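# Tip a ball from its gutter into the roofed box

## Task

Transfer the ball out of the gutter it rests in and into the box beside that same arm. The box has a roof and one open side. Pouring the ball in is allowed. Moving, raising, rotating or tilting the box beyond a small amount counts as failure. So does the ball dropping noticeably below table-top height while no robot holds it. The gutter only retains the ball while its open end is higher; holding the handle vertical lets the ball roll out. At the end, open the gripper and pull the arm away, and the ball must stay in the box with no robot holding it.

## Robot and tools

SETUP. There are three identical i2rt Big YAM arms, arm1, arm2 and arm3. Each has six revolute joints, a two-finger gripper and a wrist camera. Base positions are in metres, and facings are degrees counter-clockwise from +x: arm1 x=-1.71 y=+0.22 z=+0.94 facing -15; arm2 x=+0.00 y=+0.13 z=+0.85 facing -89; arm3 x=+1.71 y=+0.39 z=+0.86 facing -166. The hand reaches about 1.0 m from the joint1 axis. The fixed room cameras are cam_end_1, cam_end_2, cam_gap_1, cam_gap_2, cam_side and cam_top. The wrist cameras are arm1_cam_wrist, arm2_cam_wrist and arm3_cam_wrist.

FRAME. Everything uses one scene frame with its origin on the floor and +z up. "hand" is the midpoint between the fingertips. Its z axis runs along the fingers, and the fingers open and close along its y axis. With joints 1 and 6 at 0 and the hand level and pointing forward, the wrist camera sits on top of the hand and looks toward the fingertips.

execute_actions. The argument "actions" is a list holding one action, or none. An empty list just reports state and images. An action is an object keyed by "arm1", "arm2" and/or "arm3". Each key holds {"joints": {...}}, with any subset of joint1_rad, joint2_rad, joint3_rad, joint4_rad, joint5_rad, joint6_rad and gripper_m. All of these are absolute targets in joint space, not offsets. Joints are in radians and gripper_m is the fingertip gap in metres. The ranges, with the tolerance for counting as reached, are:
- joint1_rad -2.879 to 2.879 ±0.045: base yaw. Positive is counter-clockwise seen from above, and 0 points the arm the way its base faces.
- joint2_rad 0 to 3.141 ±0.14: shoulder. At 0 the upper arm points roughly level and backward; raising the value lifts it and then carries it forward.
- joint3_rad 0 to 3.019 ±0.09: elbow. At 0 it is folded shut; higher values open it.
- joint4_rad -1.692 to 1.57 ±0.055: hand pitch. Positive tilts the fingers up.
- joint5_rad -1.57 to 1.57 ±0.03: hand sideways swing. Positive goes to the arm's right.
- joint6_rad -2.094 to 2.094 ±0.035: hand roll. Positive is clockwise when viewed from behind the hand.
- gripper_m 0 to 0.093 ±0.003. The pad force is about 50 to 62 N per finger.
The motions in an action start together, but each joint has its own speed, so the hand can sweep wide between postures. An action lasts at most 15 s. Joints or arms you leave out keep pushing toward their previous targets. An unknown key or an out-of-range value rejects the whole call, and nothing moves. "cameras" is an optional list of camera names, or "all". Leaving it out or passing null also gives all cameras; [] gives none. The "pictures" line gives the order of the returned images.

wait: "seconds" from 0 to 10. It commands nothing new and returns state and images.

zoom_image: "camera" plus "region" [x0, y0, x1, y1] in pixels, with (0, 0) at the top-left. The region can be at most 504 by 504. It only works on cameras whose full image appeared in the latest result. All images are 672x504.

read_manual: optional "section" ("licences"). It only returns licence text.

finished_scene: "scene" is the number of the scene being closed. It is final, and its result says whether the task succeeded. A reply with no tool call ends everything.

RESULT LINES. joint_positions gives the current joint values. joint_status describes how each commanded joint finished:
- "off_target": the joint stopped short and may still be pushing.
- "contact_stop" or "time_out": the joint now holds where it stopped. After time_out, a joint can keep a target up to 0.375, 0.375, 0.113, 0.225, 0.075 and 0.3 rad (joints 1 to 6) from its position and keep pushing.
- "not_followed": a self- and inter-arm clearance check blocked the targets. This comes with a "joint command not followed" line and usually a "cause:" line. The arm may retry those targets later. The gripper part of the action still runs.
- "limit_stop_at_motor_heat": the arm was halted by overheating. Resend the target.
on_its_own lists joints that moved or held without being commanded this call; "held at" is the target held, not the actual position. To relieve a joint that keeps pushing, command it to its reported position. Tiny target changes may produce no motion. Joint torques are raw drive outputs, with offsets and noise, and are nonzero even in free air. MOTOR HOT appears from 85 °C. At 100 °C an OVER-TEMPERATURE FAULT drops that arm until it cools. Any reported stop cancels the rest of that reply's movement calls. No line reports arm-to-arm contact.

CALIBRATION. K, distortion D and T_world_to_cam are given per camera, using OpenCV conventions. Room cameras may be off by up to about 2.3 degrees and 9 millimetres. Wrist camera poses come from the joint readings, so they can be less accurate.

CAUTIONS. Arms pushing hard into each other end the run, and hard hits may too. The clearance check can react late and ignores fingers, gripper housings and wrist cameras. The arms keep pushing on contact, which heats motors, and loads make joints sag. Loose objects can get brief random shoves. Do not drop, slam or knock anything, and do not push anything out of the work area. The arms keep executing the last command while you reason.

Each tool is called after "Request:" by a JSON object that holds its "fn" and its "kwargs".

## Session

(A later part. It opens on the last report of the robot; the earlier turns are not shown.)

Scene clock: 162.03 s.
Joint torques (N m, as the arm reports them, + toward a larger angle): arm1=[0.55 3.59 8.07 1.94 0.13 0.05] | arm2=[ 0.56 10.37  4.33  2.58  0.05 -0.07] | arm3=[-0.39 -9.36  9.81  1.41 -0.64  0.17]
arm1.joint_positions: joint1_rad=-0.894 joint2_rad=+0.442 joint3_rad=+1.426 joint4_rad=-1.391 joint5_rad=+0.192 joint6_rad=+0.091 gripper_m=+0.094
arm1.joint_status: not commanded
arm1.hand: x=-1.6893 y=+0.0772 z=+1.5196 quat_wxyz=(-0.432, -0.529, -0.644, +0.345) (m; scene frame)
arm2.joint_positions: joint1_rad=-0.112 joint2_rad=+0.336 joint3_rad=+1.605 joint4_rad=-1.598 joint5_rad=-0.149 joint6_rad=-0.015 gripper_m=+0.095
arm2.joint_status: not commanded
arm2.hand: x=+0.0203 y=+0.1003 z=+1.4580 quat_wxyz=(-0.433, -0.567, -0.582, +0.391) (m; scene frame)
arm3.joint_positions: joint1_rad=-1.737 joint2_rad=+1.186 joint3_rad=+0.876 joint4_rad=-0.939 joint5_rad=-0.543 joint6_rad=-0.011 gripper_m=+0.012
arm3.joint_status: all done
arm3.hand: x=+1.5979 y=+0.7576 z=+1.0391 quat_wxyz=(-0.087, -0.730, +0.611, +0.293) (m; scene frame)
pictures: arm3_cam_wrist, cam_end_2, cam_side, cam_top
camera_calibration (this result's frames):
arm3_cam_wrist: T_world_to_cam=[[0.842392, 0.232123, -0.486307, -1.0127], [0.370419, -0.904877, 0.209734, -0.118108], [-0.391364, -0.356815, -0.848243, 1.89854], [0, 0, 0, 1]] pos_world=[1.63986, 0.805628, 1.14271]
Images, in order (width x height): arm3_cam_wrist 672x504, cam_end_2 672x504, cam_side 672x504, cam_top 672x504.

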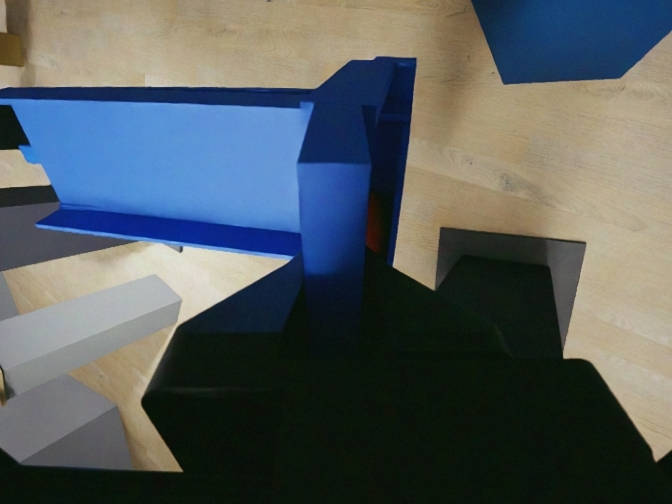

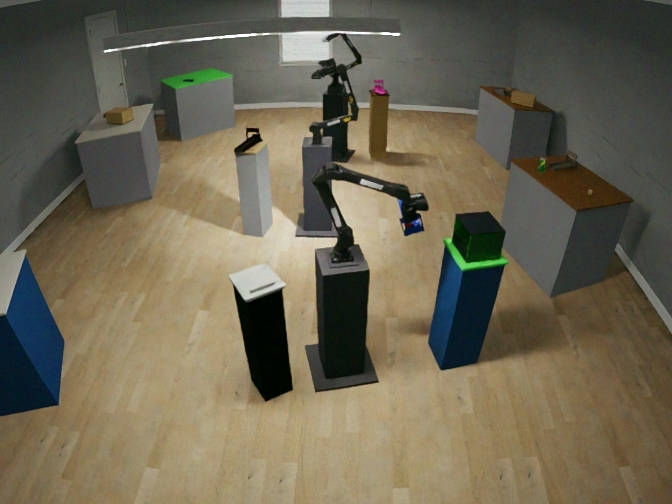

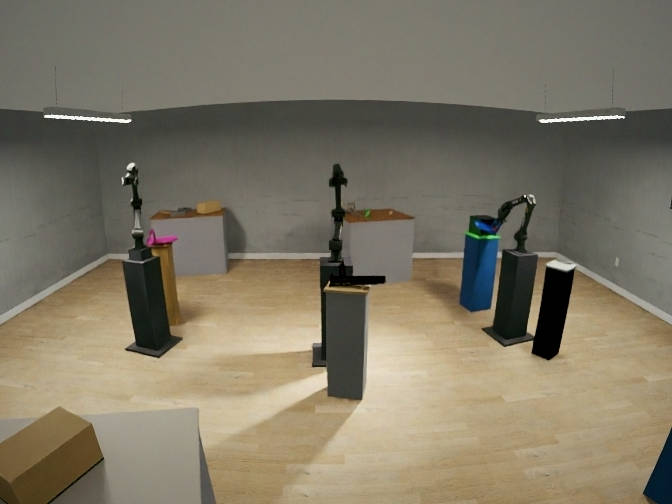

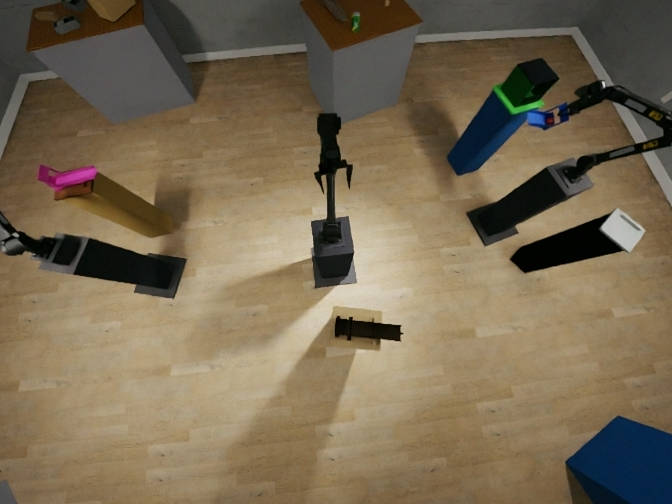

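Request:
{"fn": "execute_actions", "kwargs": {"actions": [{"arm3": {"joints": {"joint4_rad": -0.9, "joint5_rad": -0.4, "joint6_rad": 1.37}}}], "cameras": ["cam_end_2", "arm3_cam_wrist", "cam_side"]}}

Request:
{"fn": "execute_actions", "kwargs": {"actions": [{"arm3": {"joints": {"joint5_rad": -0.07}}}], "cameras": ["cam_end_2", "cam_top", "arm3_cam_wrist", "cam_side"]}}

Scene clock: 198.07 s.
Joint torques (N m, as the arm reports them, + toward a larger angle): arm1=[0.54 3.59 8.08 1.93 0.13 0.06] | arm2=[ 0.9  10.29  4.39  2.43  0.04 -0.05] | arm3=[-0.58 -9.44  9.82  1.8  -0.24  0.17]
arm1.joint_positions: joint1_rad=-0.894 joint2_rad=+0.442 joint3_rad=+1.426 joint4_rad=-1.391 joint5_rad=+0.192 joint6_rad=+0.091 gripper_m=+0.094
arm1.joint_status: not commanded
arm1.hand: x=-1.6893 y=+0.0772 z=+1.5196 quat_wxyz=(-0.432, -0.529, -0.644, +0.345) (m; scene frame)
arm2.joint_positions: joint1_rad=-0.112 joint2_rad=+0.336 joint3_rad=+1.605 joint4_rad=-1.598 joint5_rad=-0.149 joint6_rad=-0.015 gripper_m=+0.095
arm2.joint_status: not commanded
arm2.hand: x=+0.0203 y=+0.1003 z=+1.4580 quat_wxyz=(-0.433, -0.567, -0.582, +0.391) (m; scene frame)
arm3.joint_positions: joint1_rad=-1.737 joint2_rad=+1.186 joint3_rad=+0.876 joint4_rad=-0.917 joint5_rad=-0.397 joint6_rad=+1.360 gripper_m=+0.012
arm3.joint_status: all done
arm3.hand: x=+1.6196 y=+0.7676 z=+1.0300 quat_wxyz=(-0.182, -0.172, +0.951, +0.180) (m; scene frame)
pictures: arm3_cam_wrist, cam_end_2, cam_side
camera_calibration (this result's frames):
arm3_cam_wrist: T_world_to_cam=[[0.25635, -0.879087, -0.401859, 0.677331], [-0.480973, -0.476639, 0.735854, 0.393079], [-0.838421, 0.00464738, -0.545003, 2.03711], [0, 0, 0, 1]] pos_world=[1.72339, 0.773323, 1.09318]
Images, in order (width x height): arm3_cam_wrist 672x504, cam_end_2 672x504, cam_side 672x504.

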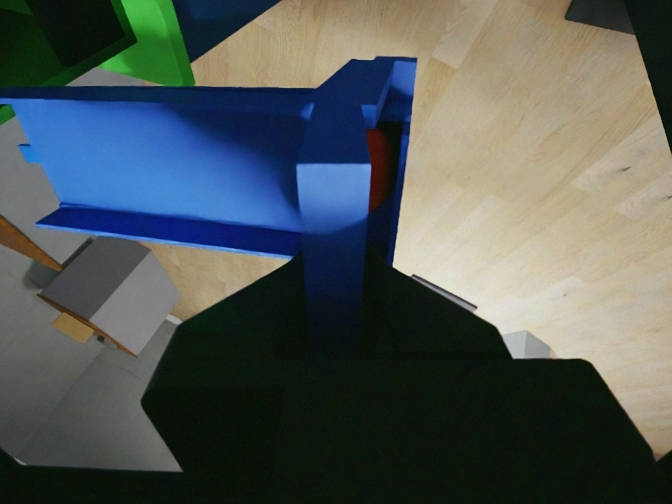

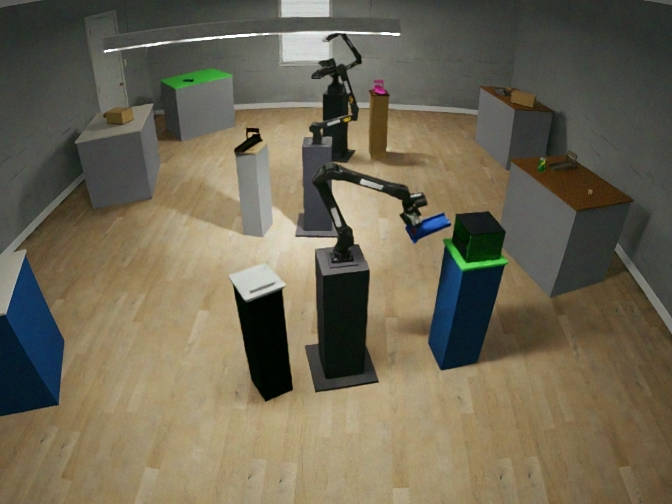

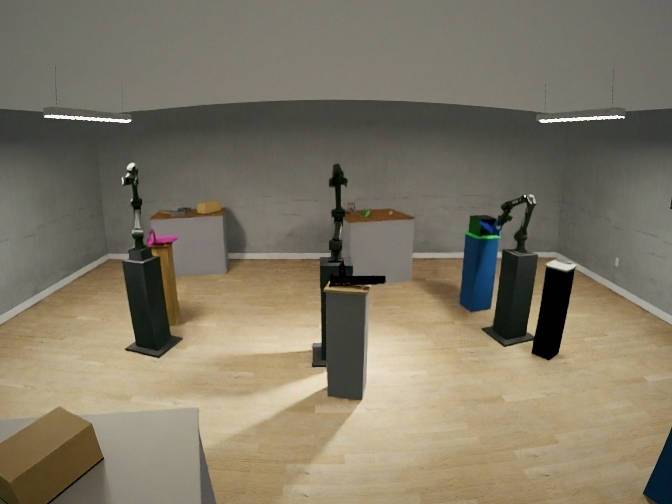

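Scene clock: 199.03 s.
Joint torques (N m, as the arm reports them, + toward a larger angle): arm1=[0.55 3.62 8.08 1.93 0.13 0.06] | arm2=[ 0.29 10.59  4.41  2.48  0.05 -0.03] | arm3=[-0.68 -9.47  9.7   1.81  0.28  0.13]
arm1.joint_positions: joint1_rad=-0.894 joint2_rad=+0.442 joint3_rad=+1.426 joint4_rad=-1.391 joint5_rad=+0.192 joint6_rad=+0.091 gripper_m=+0.094
arm1.joint_status: not commanded
arm1.hand: x=-1.6893 y=+0.0772 z=+1.5196 quat_wxyz=(-0.432, -0.529, -0.644, +0.345) (m; scene frame)
arm2.joint_positions: joint1_rad=-0.112 joint2_rad=+0.336 joint3_rad=+1.605 joint4_rad=-1.598 joint5_rad=-0.149 joint6_rad=-0.015 gripper_m=+0.095
arm2.joint_status: not commanded
arm2.hand: x=+0.0203 y=+0.1003 z=+1.4580 quat_wxyz=(-0.433, -0.567, -0.582, +0.391) (m; scene frame)
arm3.joint_positions: joint1_rad=-1.737 joint2_rad=+1.186 joint3_rad=+0.876 joint4_rad=-0.917 joint5_rad=-0.072 joint6_rad=+1.363 gripper_m=+0.012
arm3.joint_status: all done
arm3.hand: x=+1.6732 y=+0.7760 z=+1.0179 quat_wxyz=(-0.023, -0.145, +0.974, +0.172) (m; scene frame)
pictures: arm3_cam_wrist, cam_end_2, cam_side, cam_top
camera_calibration (this result's frames):
arm3_cam_wrist: T_world_to_cam=[[0.269515, -0.900454, -0.341387, 0.59914], [-0.727734, -0.422616, 0.540184, 1.00191], [-0.630686, 0.102851, -0.769192, 1.87988], [0, 0, 0, 1]] pos_world=[1.75326, 0.769572, 1.10931]
Images, in order (width x height): arm3_cam_wrist 672x504, cam_end_2 672x504, cam_side 672x504, cam_top 672x504.

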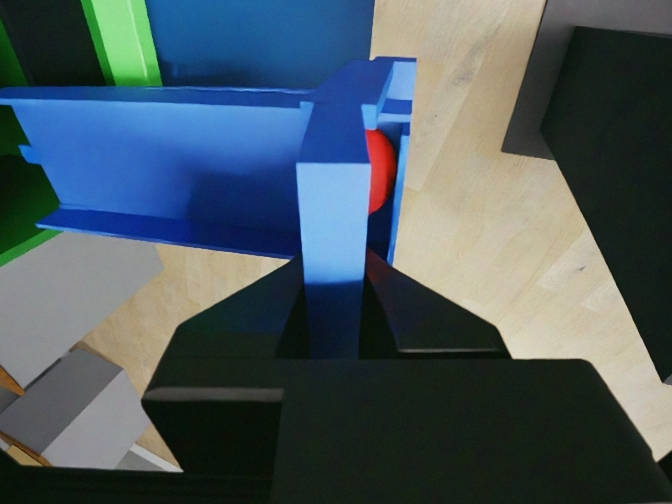

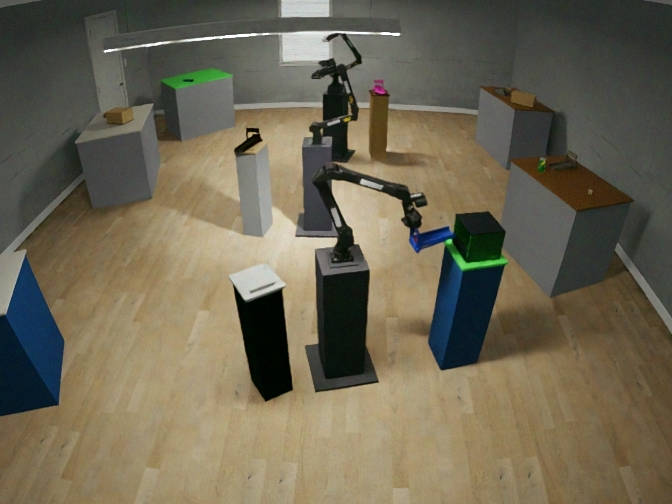

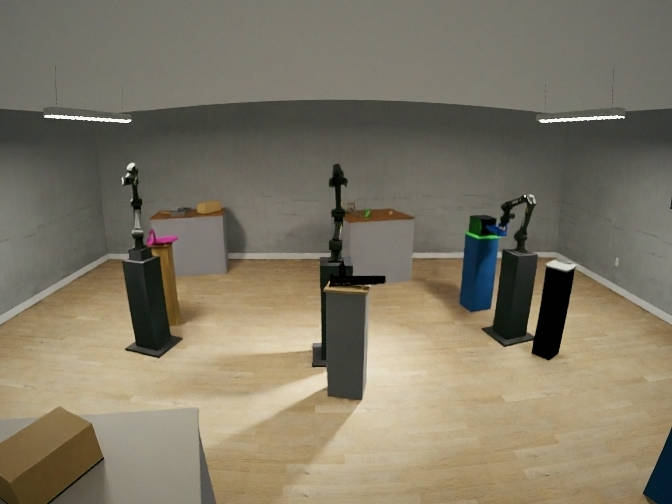

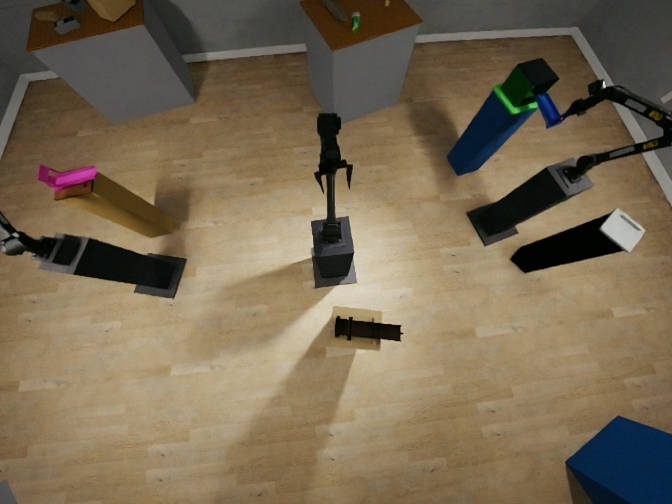

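Request:
{"fn": "zoom_image", "kwargs": {"camera": "cam_end_2", "region": [390, 180, 530, 285]}}

Request:
{"fn": "zoom_image", "kwargs": {"camera": "cam_side", "region": [455, 190, 555, 265]}}

Request:
{"fn": "zoom_image", "kwargs": {"camera": "cam_top", "region": [480, 50, 620, 155]}}

Region (390, 180, 530, 285) of cam_end_2's 672x504 image, scaled by 3.600, with more detail than that image has; it fills the top 378 rows of this view, and the rest is white.

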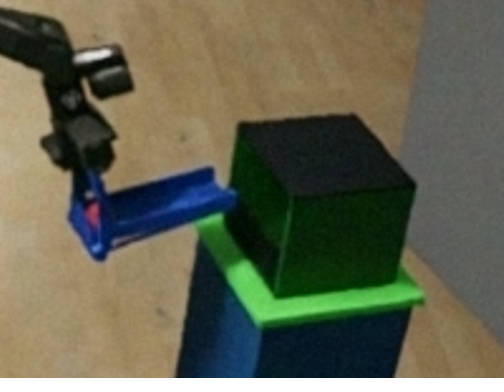

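Region (455, 190, 555, 265) of cam_side's 672x504 image, scaled by 5.040, with more detail than that image has; it fills the top 378 rows of this view, and the rest is white.

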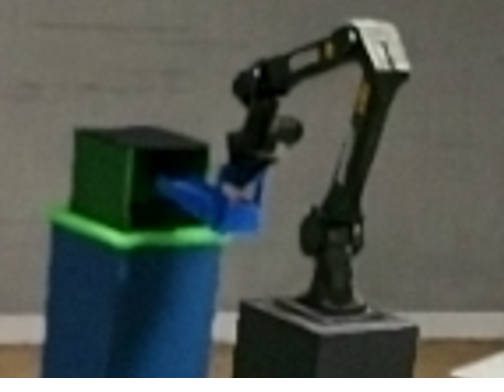

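Region (480, 50, 620, 155) of cam_top's 672x504 image, scaled by 3.600, with more detail than that image has; it fills the top 378 rows of this view, and the rest is white.

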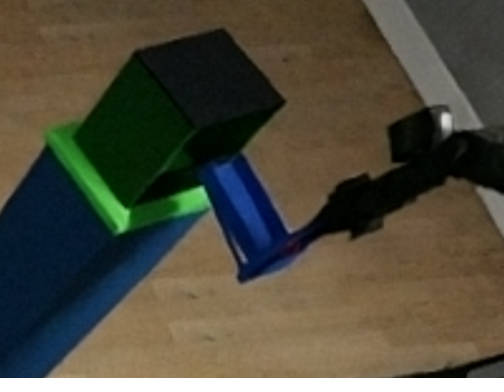

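Request:
{"fn": "execute_actions", "kwargs": {"actions": [{"arm3": {"joints": {"joint1_rad": -1.731, "joint2_rad": 1.295, "joint3_rad": 1.085, "joint4_rad": -1.07}}}], "cameras": ["cam_end_2", "arm3_cam_wrist", "cam_side"]}}

Scene clock: 267.80 s.
Joint torques (N m, as the arm reports them, + toward a larger angle): arm1=[0.52 3.54 8.08 1.95 0.13 0.05] | arm2=[ 0.8  10.29  4.39  2.47  0.02 -0.07] | arm3=[ -0.19 -11.43  13.54   0.8    0.2    0.13]
arm1.joint_positions: joint1_rad=-0.894 joint2_rad=+0.442 joint3_rad=+1.426 joint4_rad=-1.391 joint5_rad=+0.192 joint6_rad=+0.091 gripper_m=+0.094
arm1.joint_status: not commanded
arm1.hand: x=-1.6893 y=+0.0772 z=+1.5196 quat_wxyz=(-0.432, -0.529, -0.644, +0.345) (m; scene frame)
arm2.joint_positions: joint1_rad=-0.112 joint2_rad=+0.336 joint3_rad=+1.605 joint4_rad=-1.598 joint5_rad=-0.149 joint6_rad=-0.015 gripper_m=+0.095
arm2.joint_status: not commanded
arm2.hand: x=+0.0203 y=+0.1003 z=+1.4580 quat_wxyz=(-0.433, -0.567, -0.582, +0.391) (m; scene frame)
arm3.joint_positions: joint1_rad=-1.737 joint2_rad=+1.308 joint3_rad=+1.028 joint4_rad=-1.066 joint5_rad=-0.072 joint6_rad=+1.363 gripper_m=+0.012
arm3.joint_status: all done
arm3.hand: x=+1.6716 y=+0.7975 z=+1.0274 quat_wxyz=(-0.027, -0.144, +0.983, +0.114) (m; scene frame)
pictures: arm3_cam_wrist, cam_end_2, cam_side
camera_calibration (this result's frames):
arm3_cam_wrist: T_world_to_cam=[[0.271879, -0.934477, -0.229859, 0.530785], [-0.733125, -0.355856, 0.579564, 0.920031], [-0.623386, 0.0109437, -0.781838, 1.95805], [0, 0, 0, 1]] pos_world=[1.75081, 0.801977, 1.11967]
Images, in order (width x height): arm3_cam_wrist 672x504, cam_end_2 672x504, cam_side 672x504.

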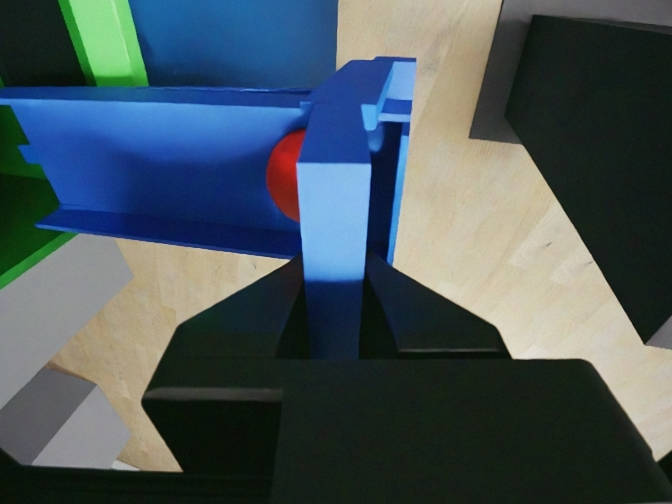

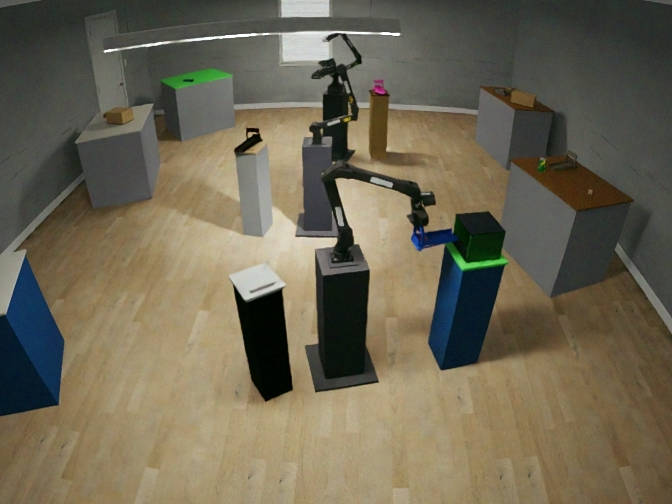

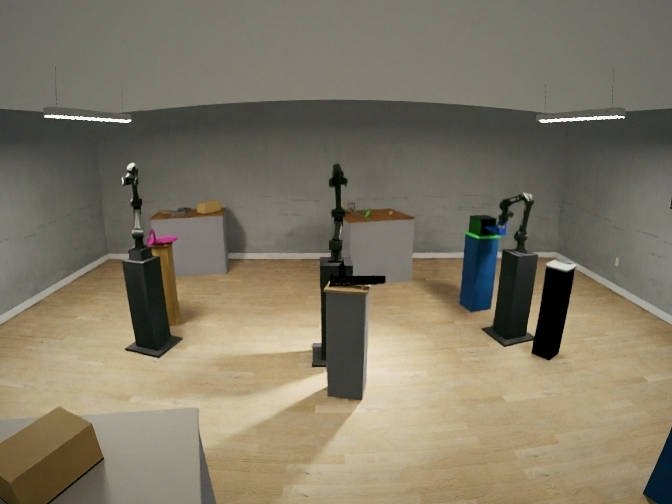

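Request:
{"fn": "execute_actions", "kwargs": {"actions": [{"arm3": {"joints": {"joint3_rad": 1.12}}}], "cameras": ["cam_end_2", "arm3_cam_wrist", "cam_side"]}}

Scene clock: 273.17 s.
Joint torques (N m, as the arm reports them, + toward a larger angle): arm1=[0.57 3.57 8.06 1.94 0.12 0.05] | arm2=[ 0.99 10.26  4.42  2.54  0.02 -0.04] | arm3=[  0.13 -11.41  14.29   0.92   0.22   0.17]
arm1.joint_positions: joint1_rad=-0.894 joint2_rad=+0.442 joint3_rad=+1.426 joint4_rad=-1.391 joint5_rad=+0.192 joint6_rad=+0.091 gripper_m=+0.094
arm1.joint_status: not commanded
arm1.hand: x=-1.6893 y=+0.0772 z=+1.5196 quat_wxyz=(-0.432, -0.529, -0.644, +0.345) (m; scene frame)
arm2.joint_positions: joint1_rad=-0.112 joint2_rad=+0.336 joint3_rad=+1.605 joint4_rad=-1.598 joint5_rad=-0.149 joint6_rad=-0.015 gripper_m=+0.095
arm2.joint_status: not commanded
arm2.hand: x=+0.0203 y=+0.1003 z=+1.4580 quat_wxyz=(-0.433, -0.567, -0.582, +0.391) (m; scene frame)
arm3.joint_positions: joint1_rad=-1.737 joint2_rad=+1.308 joint3_rad=+1.056 joint4_rad=-1.068 joint5_rad=-0.071 joint6_rad=+1.363 gripper_m=+0.012
arm3.joint_status: all done
arm3.hand: x=+1.6710 y=+0.8065 z=+1.0393 quat_wxyz=(-0.026, -0.145, +0.981, +0.126) (m; scene frame)
pictures: arm3_cam_wrist, cam_end_2, cam_side
camera_calibration (this result's frames):
arm3_cam_wrist: T_world_to_cam=[[0.271458, -0.928217, -0.25441, 0.563285], [-0.732221, -0.37073, 0.571325, 0.93493], [-0.62463, 0.0311933, -0.780297, 1.95099], [0, 0, 0, 1]] pos_world=[1.75031, 0.808599, 1.13151]
Images, in order (width x height): arm3_cam_wrist 672x504, cam_end_2 672x504, cam_side 672x504.

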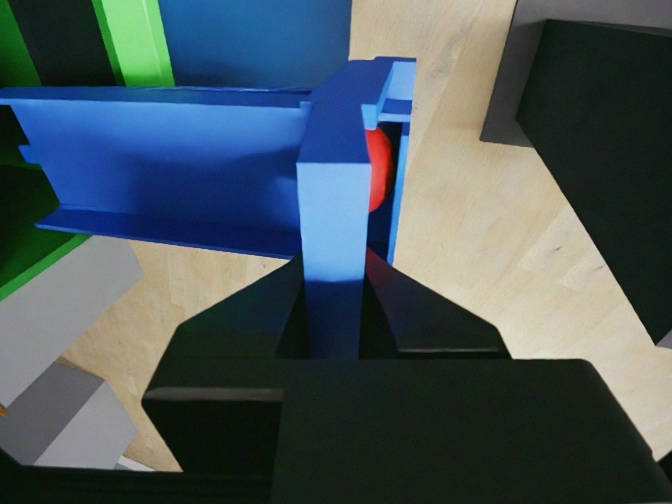

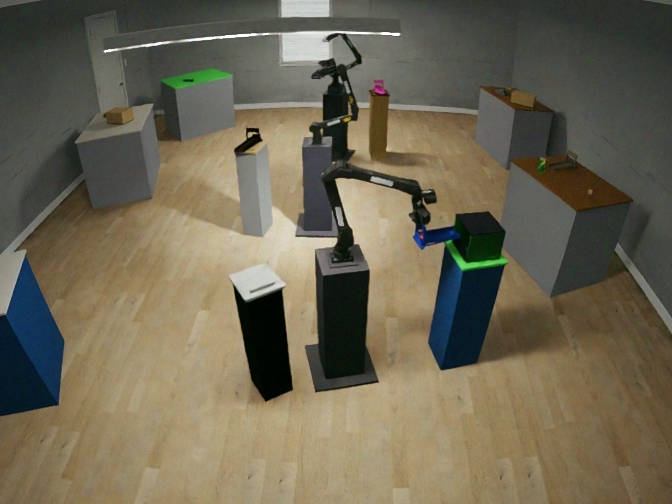

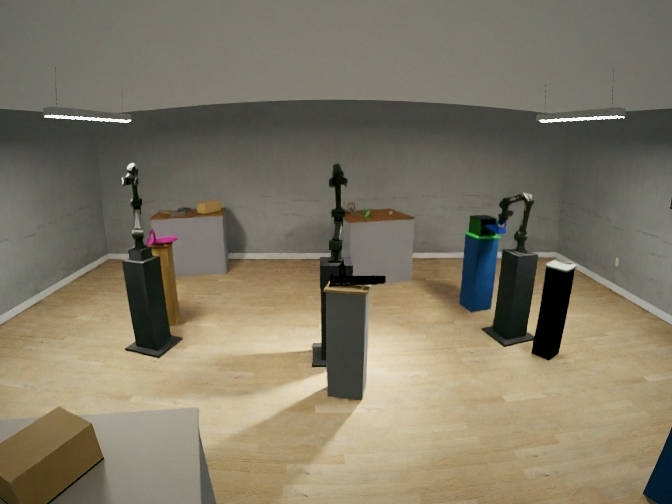

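Request:
{"fn": "zoom_image", "kwargs": {"camera": "cam_end_2", "region": [400, 190, 520, 280]}}

Request:
{"fn": "zoom_image", "kwargs": {"camera": "cam_side", "region": [460, 200, 530, 252]}}

Region (400, 190, 520, 280) of cam_end_2's 672x504 image, scaled by 4.200, with more detail than that image has; it fills the top 378 rows of this view, and the rest is white.

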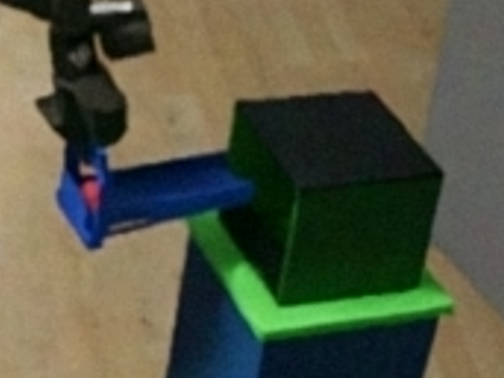

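Region (460, 200, 530, 252) of cam_side's 672x504 image, scaled by 7.200, with more detail than that image has; it fills the top 374 rows of this view, and the rest is white.

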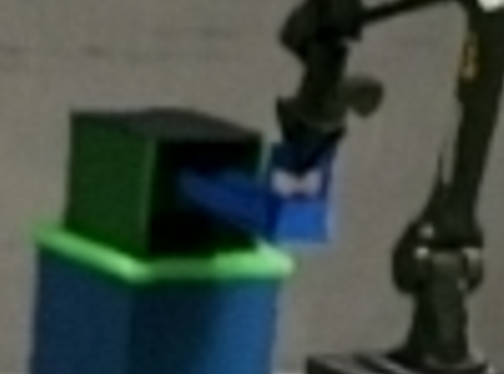

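Request:
{"fn": "execute_actions", "kwargs": {"actions": [{"arm3": {"joints": {"joint2_rad": 1.358, "joint3_rad": 1.212, "joint4_rad": -1.148}}}], "cameras": ["cam_end_2", "arm3_cam_wrist", "cam_side"]}}

Scene clock: 291.73 s.
Joint torques (N m, as the arm reports them, + toward a larger angle): arm1=[0.53 3.62 8.06 1.94 0.12 0.06] | arm2=[ 0.6  10.5   4.31  2.59  0.04 -0.03] | arm3=[ -0.02 -11.79  14.23   0.71   0.23   0.15]
arm1.joint_positions: joint1_rad=-0.894 joint2_rad=+0.442 joint3_rad=+1.426 joint4_rad=-1.391 joint5_rad=+0.192 joint6_rad=+0.091 gripper_m=+0.094
arm1.joint_status: not commanded
arm1.hand: x=-1.6893 y=+0.0772 z=+1.5196 quat_wxyz=(-0.432, -0.529, -0.644, +0.345) (m; scene frame)
arm2.joint_positions: joint1_rad=-0.112 joint2_rad=+0.336 joint3_rad=+1.605 joint4_rad=-1.598 joint5_rad=-0.149 joint6_rad=-0.015 gripper_m=+0.095
arm2.joint_status: not commanded
arm2.hand: x=+0.0203 y=+0.1003 z=+1.4580 quat_wxyz=(-0.433, -0.567, -0.582, +0.391) (m; scene frame)
arm3.joint_positions: joint1_rad=-1.737 joint2_rad=+1.365 joint3_rad=+1.148 joint4_rad=-1.143 joint5_rad=-0.071 joint6_rad=+1.363 gripper_m=+0.012
arm3.joint_status: all done
arm3.hand: x=+1.6698 y=+0.8220 z=+1.0513 quat_wxyz=(-0.028, -0.144, +0.983, +0.107) (m; scene frame)
pictures: arm3_cam_wrist, cam_end_2, cam_side
camera_calibration (this result's frames):
arm3_cam_wrist: T_world_to_cam=[[0.272097, -0.93764, -0.216319, 0.547678], [-0.734001, -0.347608, 0.583448, 0.904141], [-0.622259, 0.0000238802, -0.782812, 1.98344], [0, 0, 0, 1]] pos_world=[1.74883, 0.827764, 1.14362]
Images, in order (width x height): arm3_cam_wrist 672x504, cam_end_2 672x504, cam_side 672x504.

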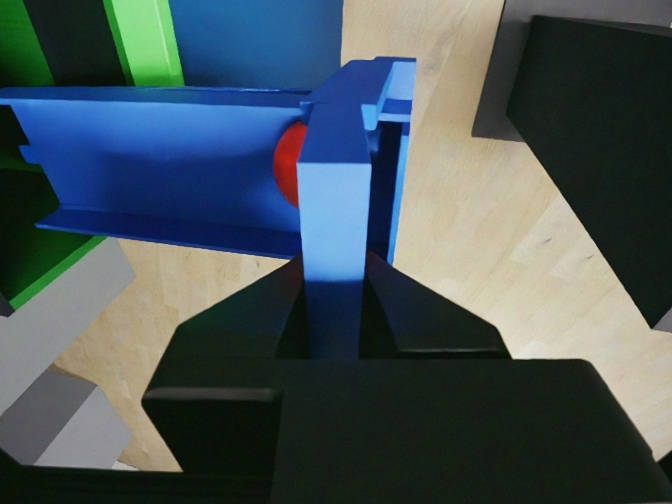

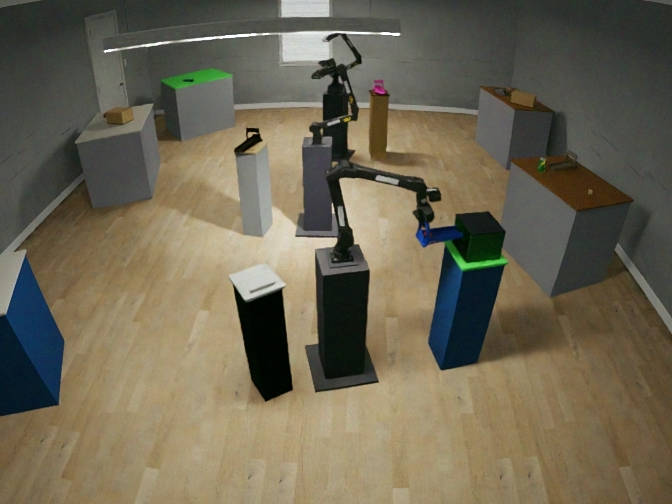

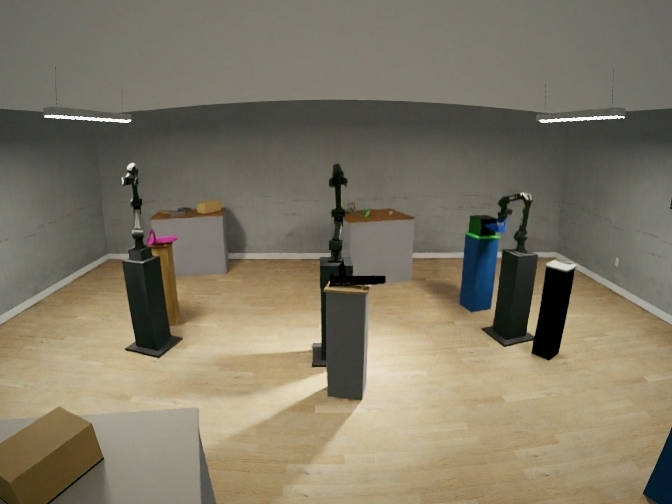

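Request:
{"fn": "execute_actions", "kwargs": {"actions": [{"arm3": {"joints": {"joint2_rad": 1.428, "joint3_rad": 1.31, "joint4_rad": -1.23}}}], "cameras": ["cam_end_2", "arm3_cam_wrist", "cam_side"]}}

Scene clock: 296.17 s.
Joint torques (N m, as the arm reports them, + toward a larger angle): arm1=[0.58 3.55 8.06 1.92 0.13 0.06] | arm2=[ 0.61 10.55  4.37  2.55  0.01 -0.04] | arm3=[  0.12 -13.57  14.34   0.63   0.22   0.17]
arm1.joint_positions: joint1_rad=-0.894 joint2_rad=+0.442 joint3_rad=+1.426 joint4_rad=-1.391 joint5_rad=+0.192 joint6_rad=+0.091 gripper_m=+0.094
arm1.joint_status: not commanded
arm1.hand: x=-1.6893 y=+0.0772 z=+1.5196 quat_wxyz=(-0.432, -0.529, -0.644, +0.345) (m; scene frame)
arm2.joint_positions: joint1_rad=-0.112 joint2_rad=+0.336 joint3_rad=+1.605 joint4_rad=-1.598 joint5_rad=-0.149 joint6_rad=-0.015 gripper_m=+0.095
arm2.joint_status: not commanded
arm2.hand: x=+0.0203 y=+0.1003 z=+1.4580 quat_wxyz=(-0.433, -0.567, -0.582, +0.391) (m; scene frame)
arm3.joint_positions: joint1_rad=-1.737 joint2_rad=+1.437 joint3_rad=+1.245 joint4_rad=-1.225 joint5_rad=-0.071 joint6_rad=+1.363 gripper_m=+0.012
arm3.joint_status: all done
arm3.hand: x=+1.6686 y=+0.8378 z=+1.0578 quat_wxyz=(-0.029, -0.143, +0.986, +0.078) (m; scene frame)
pictures: arm3_cam_wrist, cam_end_2, cam_side
camera_calibration (this result's frames):
arm3_cam_wrist: T_world_to_cam=[[0.272804, -0.948386, -0.161685, 0.514216], [-0.736583, -0.314005, 0.599037, 0.864591], [-0.618889, -0.0443247, -0.784227, 2.02082], [0, 0, 0, 1]] pos_world=[1.74723, 0.848734, 1.15]
Images, in order (width x height): arm3_cam_wrist 672x504, cam_end_2 672x504, cam_side 672x504.

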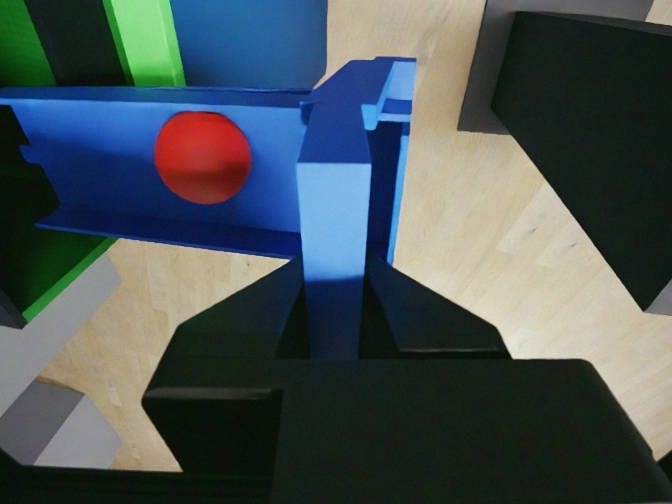

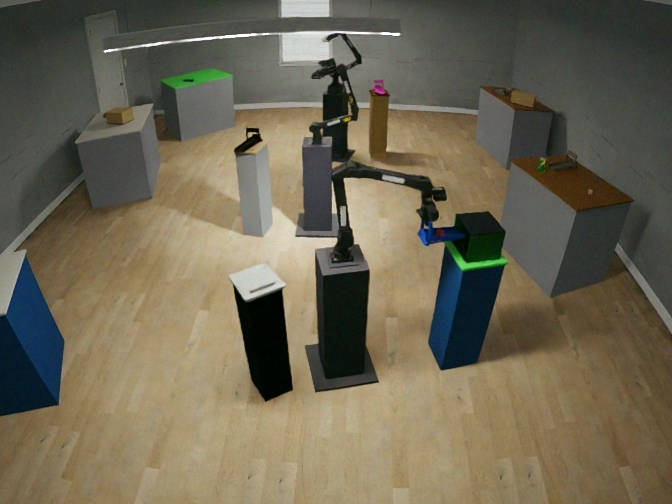

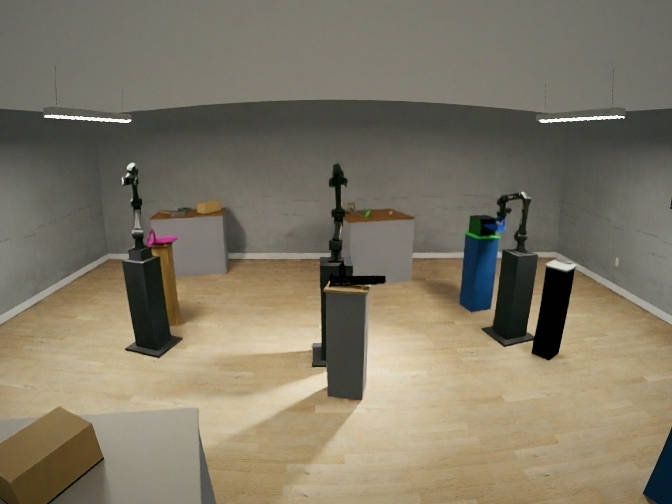

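Request:
{"fn": "execute_actions", "kwargs": {"actions": [{"arm3": {"joints": {"joint2_rad": 1.476, "joint3_rad": 1.395, "joint4_rad": -1.318}}}], "cameras": ["cam_end_2", "arm3_cam_wrist", "cam_side"]}}

Scene clock: 300.00 s.
Joint torques (N m, as the arm reports them, + toward a larger angle): arm1=[0.53 3.64 8.07 1.93 0.13 0.06] | arm2=[ 0.75 10.47  4.44  2.58  0.02 -0.04] | arm3=[ -0.05 -13.58  14.05   0.57   0.23   0.14]
arm1.joint_positions: joint1_rad=-0.894 joint2_rad=+0.442 joint3_rad=+1.426 joint4_rad=-1.391 joint5_rad=+0.192 joint6_rad=+0.091 gripper_m=+0.094
arm1.joint_status: not commanded
arm1.hand: x=-1.6893 y=+0.0772 z=+1.5196 quat_wxyz=(-0.432, -0.529, -0.644, +0.345) (m; scene frame)
arm2.joint_positions: joint1_rad=-0.112 joint2_rad=+0.336 joint3_rad=+1.605 joint4_rad=-1.598 joint5_rad=-0.149 joint6_rad=-0.015 gripper_m=+0.095
arm2.joint_status: not commanded
arm2.hand: x=+0.0203 y=+0.1003 z=+1.4580 quat_wxyz=(-0.433, -0.567, -0.582, +0.391) (m; scene frame)
arm3.joint_positions: joint1_rad=-1.737 joint2_rad=+1.480 joint3_rad=+1.334 joint4_rad=-1.312 joint5_rad=-0.071 joint6_rad=+1.363 gripper_m=+0.012
arm3.joint_status: all done
arm3.hand: x=+1.6678 y=+0.8473 z=+1.0725 quat_wxyz=(-0.031, -0.143, +0.988, +0.058) (m; scene frame)
pictures: arm3_cam_wrist, cam_end_2, cam_side
camera_calibration (this result's frames):
arm3_cam_wrist: T_world_to_cam=[[0.273167, -0.954231, -0.121748, 0.48739], [-0.738493, -0.289125, 0.609127, 0.829547], [-0.616448, -0.0764838, -0.783672, 2.05485], [0, 0, 0, 1]] pos_world=[1.74619, 0.862088, 1.16437]
Images, in order (width x height): arm3_cam_wrist 672x504, cam_end_2 672x504, cam_side 672x504.

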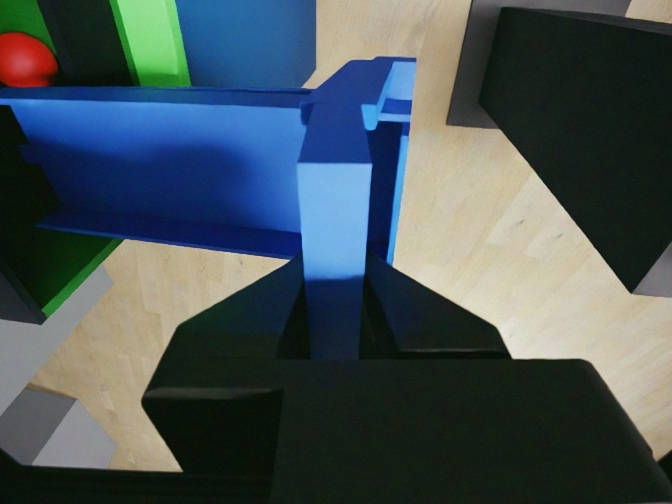

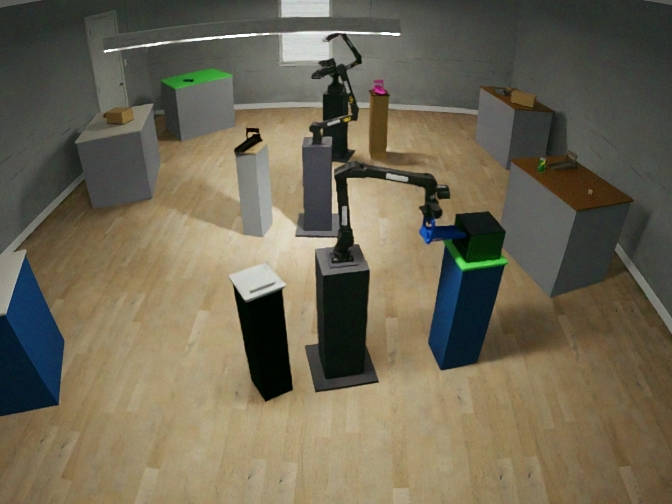

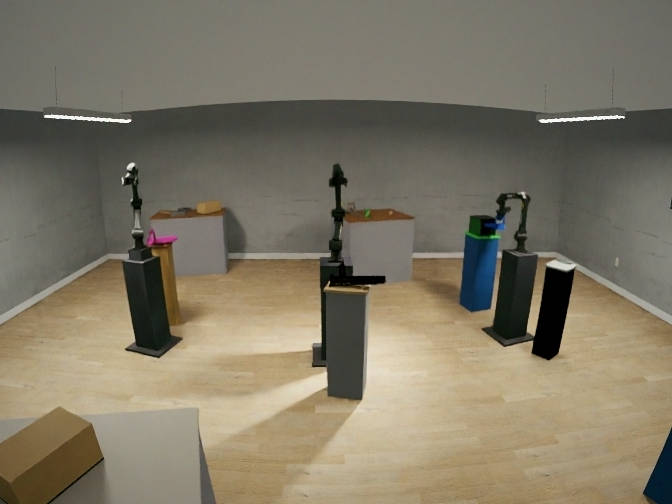

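Request:
{"fn": "execute_actions", "kwargs": {"actions": [{"arm3": {"joints": {"joint2_rad": 1.388, "joint3_rad": 1.265}}}], "cameras": ["cam_end_2", "arm3_cam_wrist"]}}

Scene clock: 311.60 s.
Joint torques (N m, as the arm reports them, + toward a larger angle): arm1=[0.63 3.55 8.05 1.93 0.12 0.06] | arm2=[ 1.08 10.29  4.31  2.61  0.02 -0.05] | arm3=[  0.03 -12.11   9.14   0.64   0.23   0.13]
arm1.joint_positions: joint1_rad=-0.894 joint2_rad=+0.442 joint3_rad=+1.426 joint4_rad=-1.391 joint5_rad=+0.192 joint6_rad=+0.091 gripper_m=+0.094
arm1.joint_status: not commanded
arm1.hand: x=-1.6893 y=+0.0772 z=+1.5196 quat_wxyz=(-0.432, -0.529, -0.644, +0.345) (m; scene frame)
arm2.joint_positions: joint1_rad=-0.112 joint2_rad=+0.336 joint3_rad=+1.605 joint4_rad=-1.598 joint5_rad=-0.149 joint6_rad=-0.015 gripper_m=+0.095
arm2.joint_status: not commanded
arm2.hand: x=+0.0203 y=+0.1003 z=+1.4580 quat_wxyz=(-0.433, -0.567, -0.582, +0.391) (m; scene frame)
arm3.joint_positions: joint1_rad=-1.737 joint2_rad=+1.389 joint3_rad=+1.264 joint4_rad=-1.317 joint5_rad=-0.071 joint6_rad=+1.363 gripper_m=+0.012
arm3.joint_status: all done
arm3.hand: x=+1.6701 y=+0.8173 z=+1.0822 quat_wxyz=(-0.030, -0.143, +0.987, +0.065) (m; scene frame)
pictures: arm3_cam_wrist, cam_end_2
camera_calibration (this result's frames):
arm3_cam_wrist: T_world_to_cam=[[0.273047, -0.952258, -0.136567, 0.47395], [-0.737782, -0.298388, 0.60551, 0.826908], [-0.617351, -0.0645759, -0.784033, 2.05375], [0, 0, 0, 1]] pos_world=[1.74855, 0.830685, 1.17423]
Images, in order (width x height): arm3_cam_wrist 672x504, cam_end_2 672x504.

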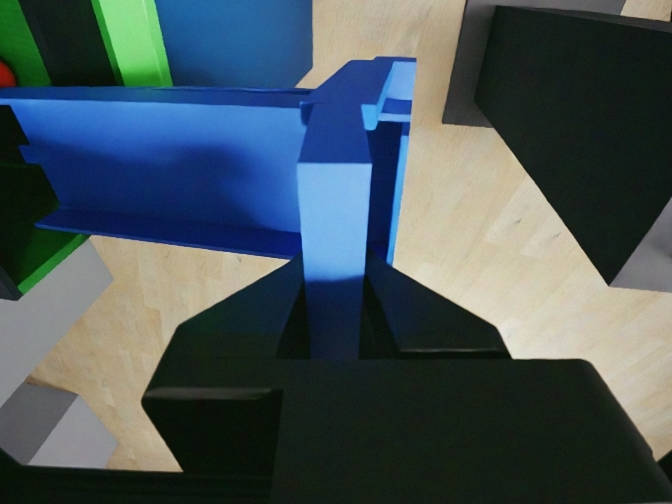

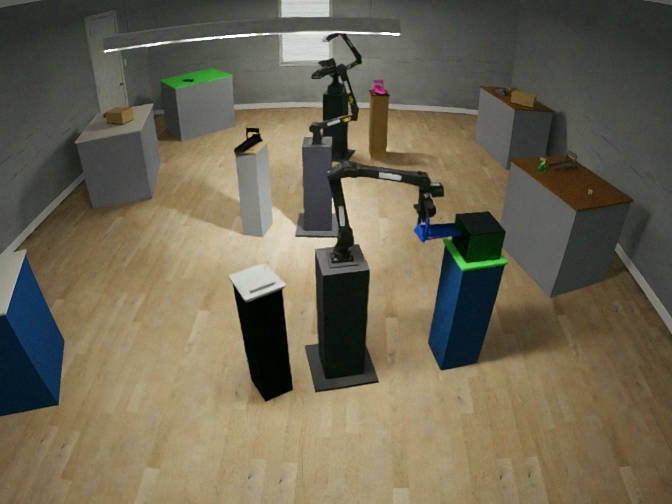

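Request:
{"fn": "execute_actions", "kwargs": {"actions": [{"arm3": {"joints": {"joint2_rad": 1.24, "joint3_rad": 1.11}}}], "cameras": ["cam_end_2"]}}

Request:
{"fn": "execute_actions", "kwargs": {"actions": [{"arm3": {"joints": {"joint1_rad": 1.535, "joint5_rad": -0.24, "joint6_rad": -0.4}}}], "cameras": ["cam_end_2", "arm3_cam_wrist"]}}

Scene clock: 318.40 s.
Joint torques (N m, as the arm reports them, + toward a larger angle): arm1=[0.57 3.58 8.05 1.93 0.13 0.06] | arm2=[ 0.42 10.13  4.29  2.47  0.03 -0.05] | arm3=[-0.21 -9.02  9.42  0.79  0.21  0.13]
arm1.joint_positions: joint1_rad=-0.894 joint2_rad=+0.442 joint3_rad=+1.426 joint4_rad=-1.391 joint5_rad=+0.192 joint6_rad=+0.091 gripper_m=+0.094
arm1.joint_status: not commanded
arm1.hand: x=-1.6893 y=+0.0772 z=+1.5196 quat_wxyz=(-0.432, -0.529, -0.644, +0.345) (m; scene frame)
arm2.joint_positions: joint1_rad=-0.112 joint2_rad=+0.336 joint3_rad=+1.605 joint4_rad=-1.598 joint5_rad=-0.149 joint6_rad=-0.015 gripper_m=+0.095
arm2.joint_status: not commanded
arm2.hand: x=+0.0203 y=+0.1003 z=+1.4580 quat_wxyz=(-0.433, -0.567, -0.582, +0.391) (m; scene frame)
arm3.joint_positions: joint1_rad=-1.737 joint2_rad=+1.241 joint3_rad=+1.105 joint4_rad=-1.319 joint5_rad=-0.071 joint6_rad=+1.363 gripper_m=+0.012
arm3.joint_status: all done
arm3.hand: x=+1.6746 y=+0.7571 z=+1.0734 quat_wxyz=(-0.031, -0.143, +0.987, +0.059) (m; scene frame)
pictures: cam_end_2
Images, in order (width x height): cam_end_2 672x504.

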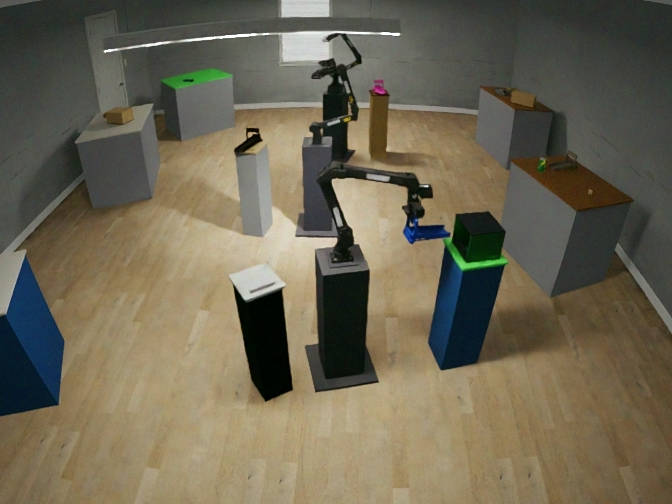

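Scene clock: 321.07 s.
Joint torques (N m, as the arm reports them, + toward a larger angle): arm1=[0.6  3.63 8.06 1.93 0.13 0.05] | arm2=[ 0.65 10.8   4.42  2.58  0.04 -0.04] | arm3=[-0.59 -9.98  9.51  0.9  -0.23 -0.06]
arm1.joint_positions: joint1_rad=-0.894 joint2_rad=+0.442 joint3_rad=+1.426 joint4_rad=-1.391 joint5_rad=+0.192 joint6_rad=+0.091 gripper_m=+0.094
arm1.joint_status: not commanded
arm1.hand: x=-1.6893 y=+0.0772 z=+1.5196 quat_wxyz=(-0.432, -0.529, -0.644, +0.345) (m; scene frame)
arm2.joint_positions: joint1_rad=-0.112 joint2_rad=+0.336 joint3_rad=+1.605 joint4_rad=-1.598 joint5_rad=-0.149 joint6_rad=-0.015 gripper_m=+0.095
arm2.joint_status: not commanded
arm2.hand: x=+0.0203 y=+0.1003 z=+1.4580 quat_wxyz=(-0.433, -0.567, -0.582, +0.391) (m; scene frame)
arm3.joint_positions: joint1_rad=+1.536 joint2_rad=+1.247 joint3_rad=+1.105 joint4_rad=-1.319 joint5_rad=-0.238 joint6_rad=-0.390 gripper_m=+0.012
arm3.joint_status: all done
arm3.hand: x=+1.8300 y=+0.0349 z=+1.0768 quat_wxyz=(-0.127, -0.458, -0.879, -0.034) (m; scene frame)
pictures: arm3_cam_wrist, cam_end_2
camera_calibration (this result's frames):
arm3_cam_wrist: T_world_to_cam=[[-0.799814, -0.573687, -0.176579, 1.67765], [-0.590681, 0.699931, 0.401487, 0.630361], [-0.106735, 0.425417, -0.898681, 1.26968], [0, 0, 0, 1]] pos_world=[1.84967, -0.0189092, 1.1842]
Images, in order (width x height): arm3_cam_wrist 672x504, cam_end_2 672x504.

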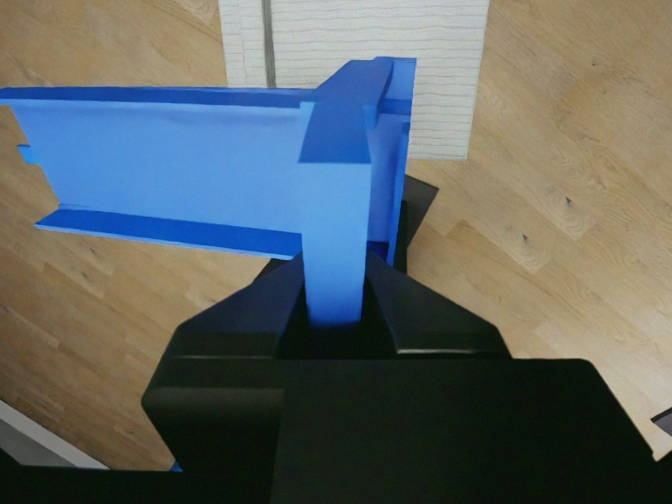

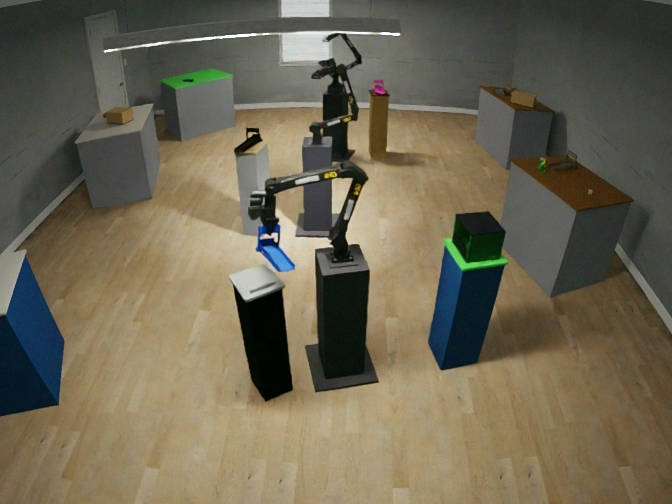

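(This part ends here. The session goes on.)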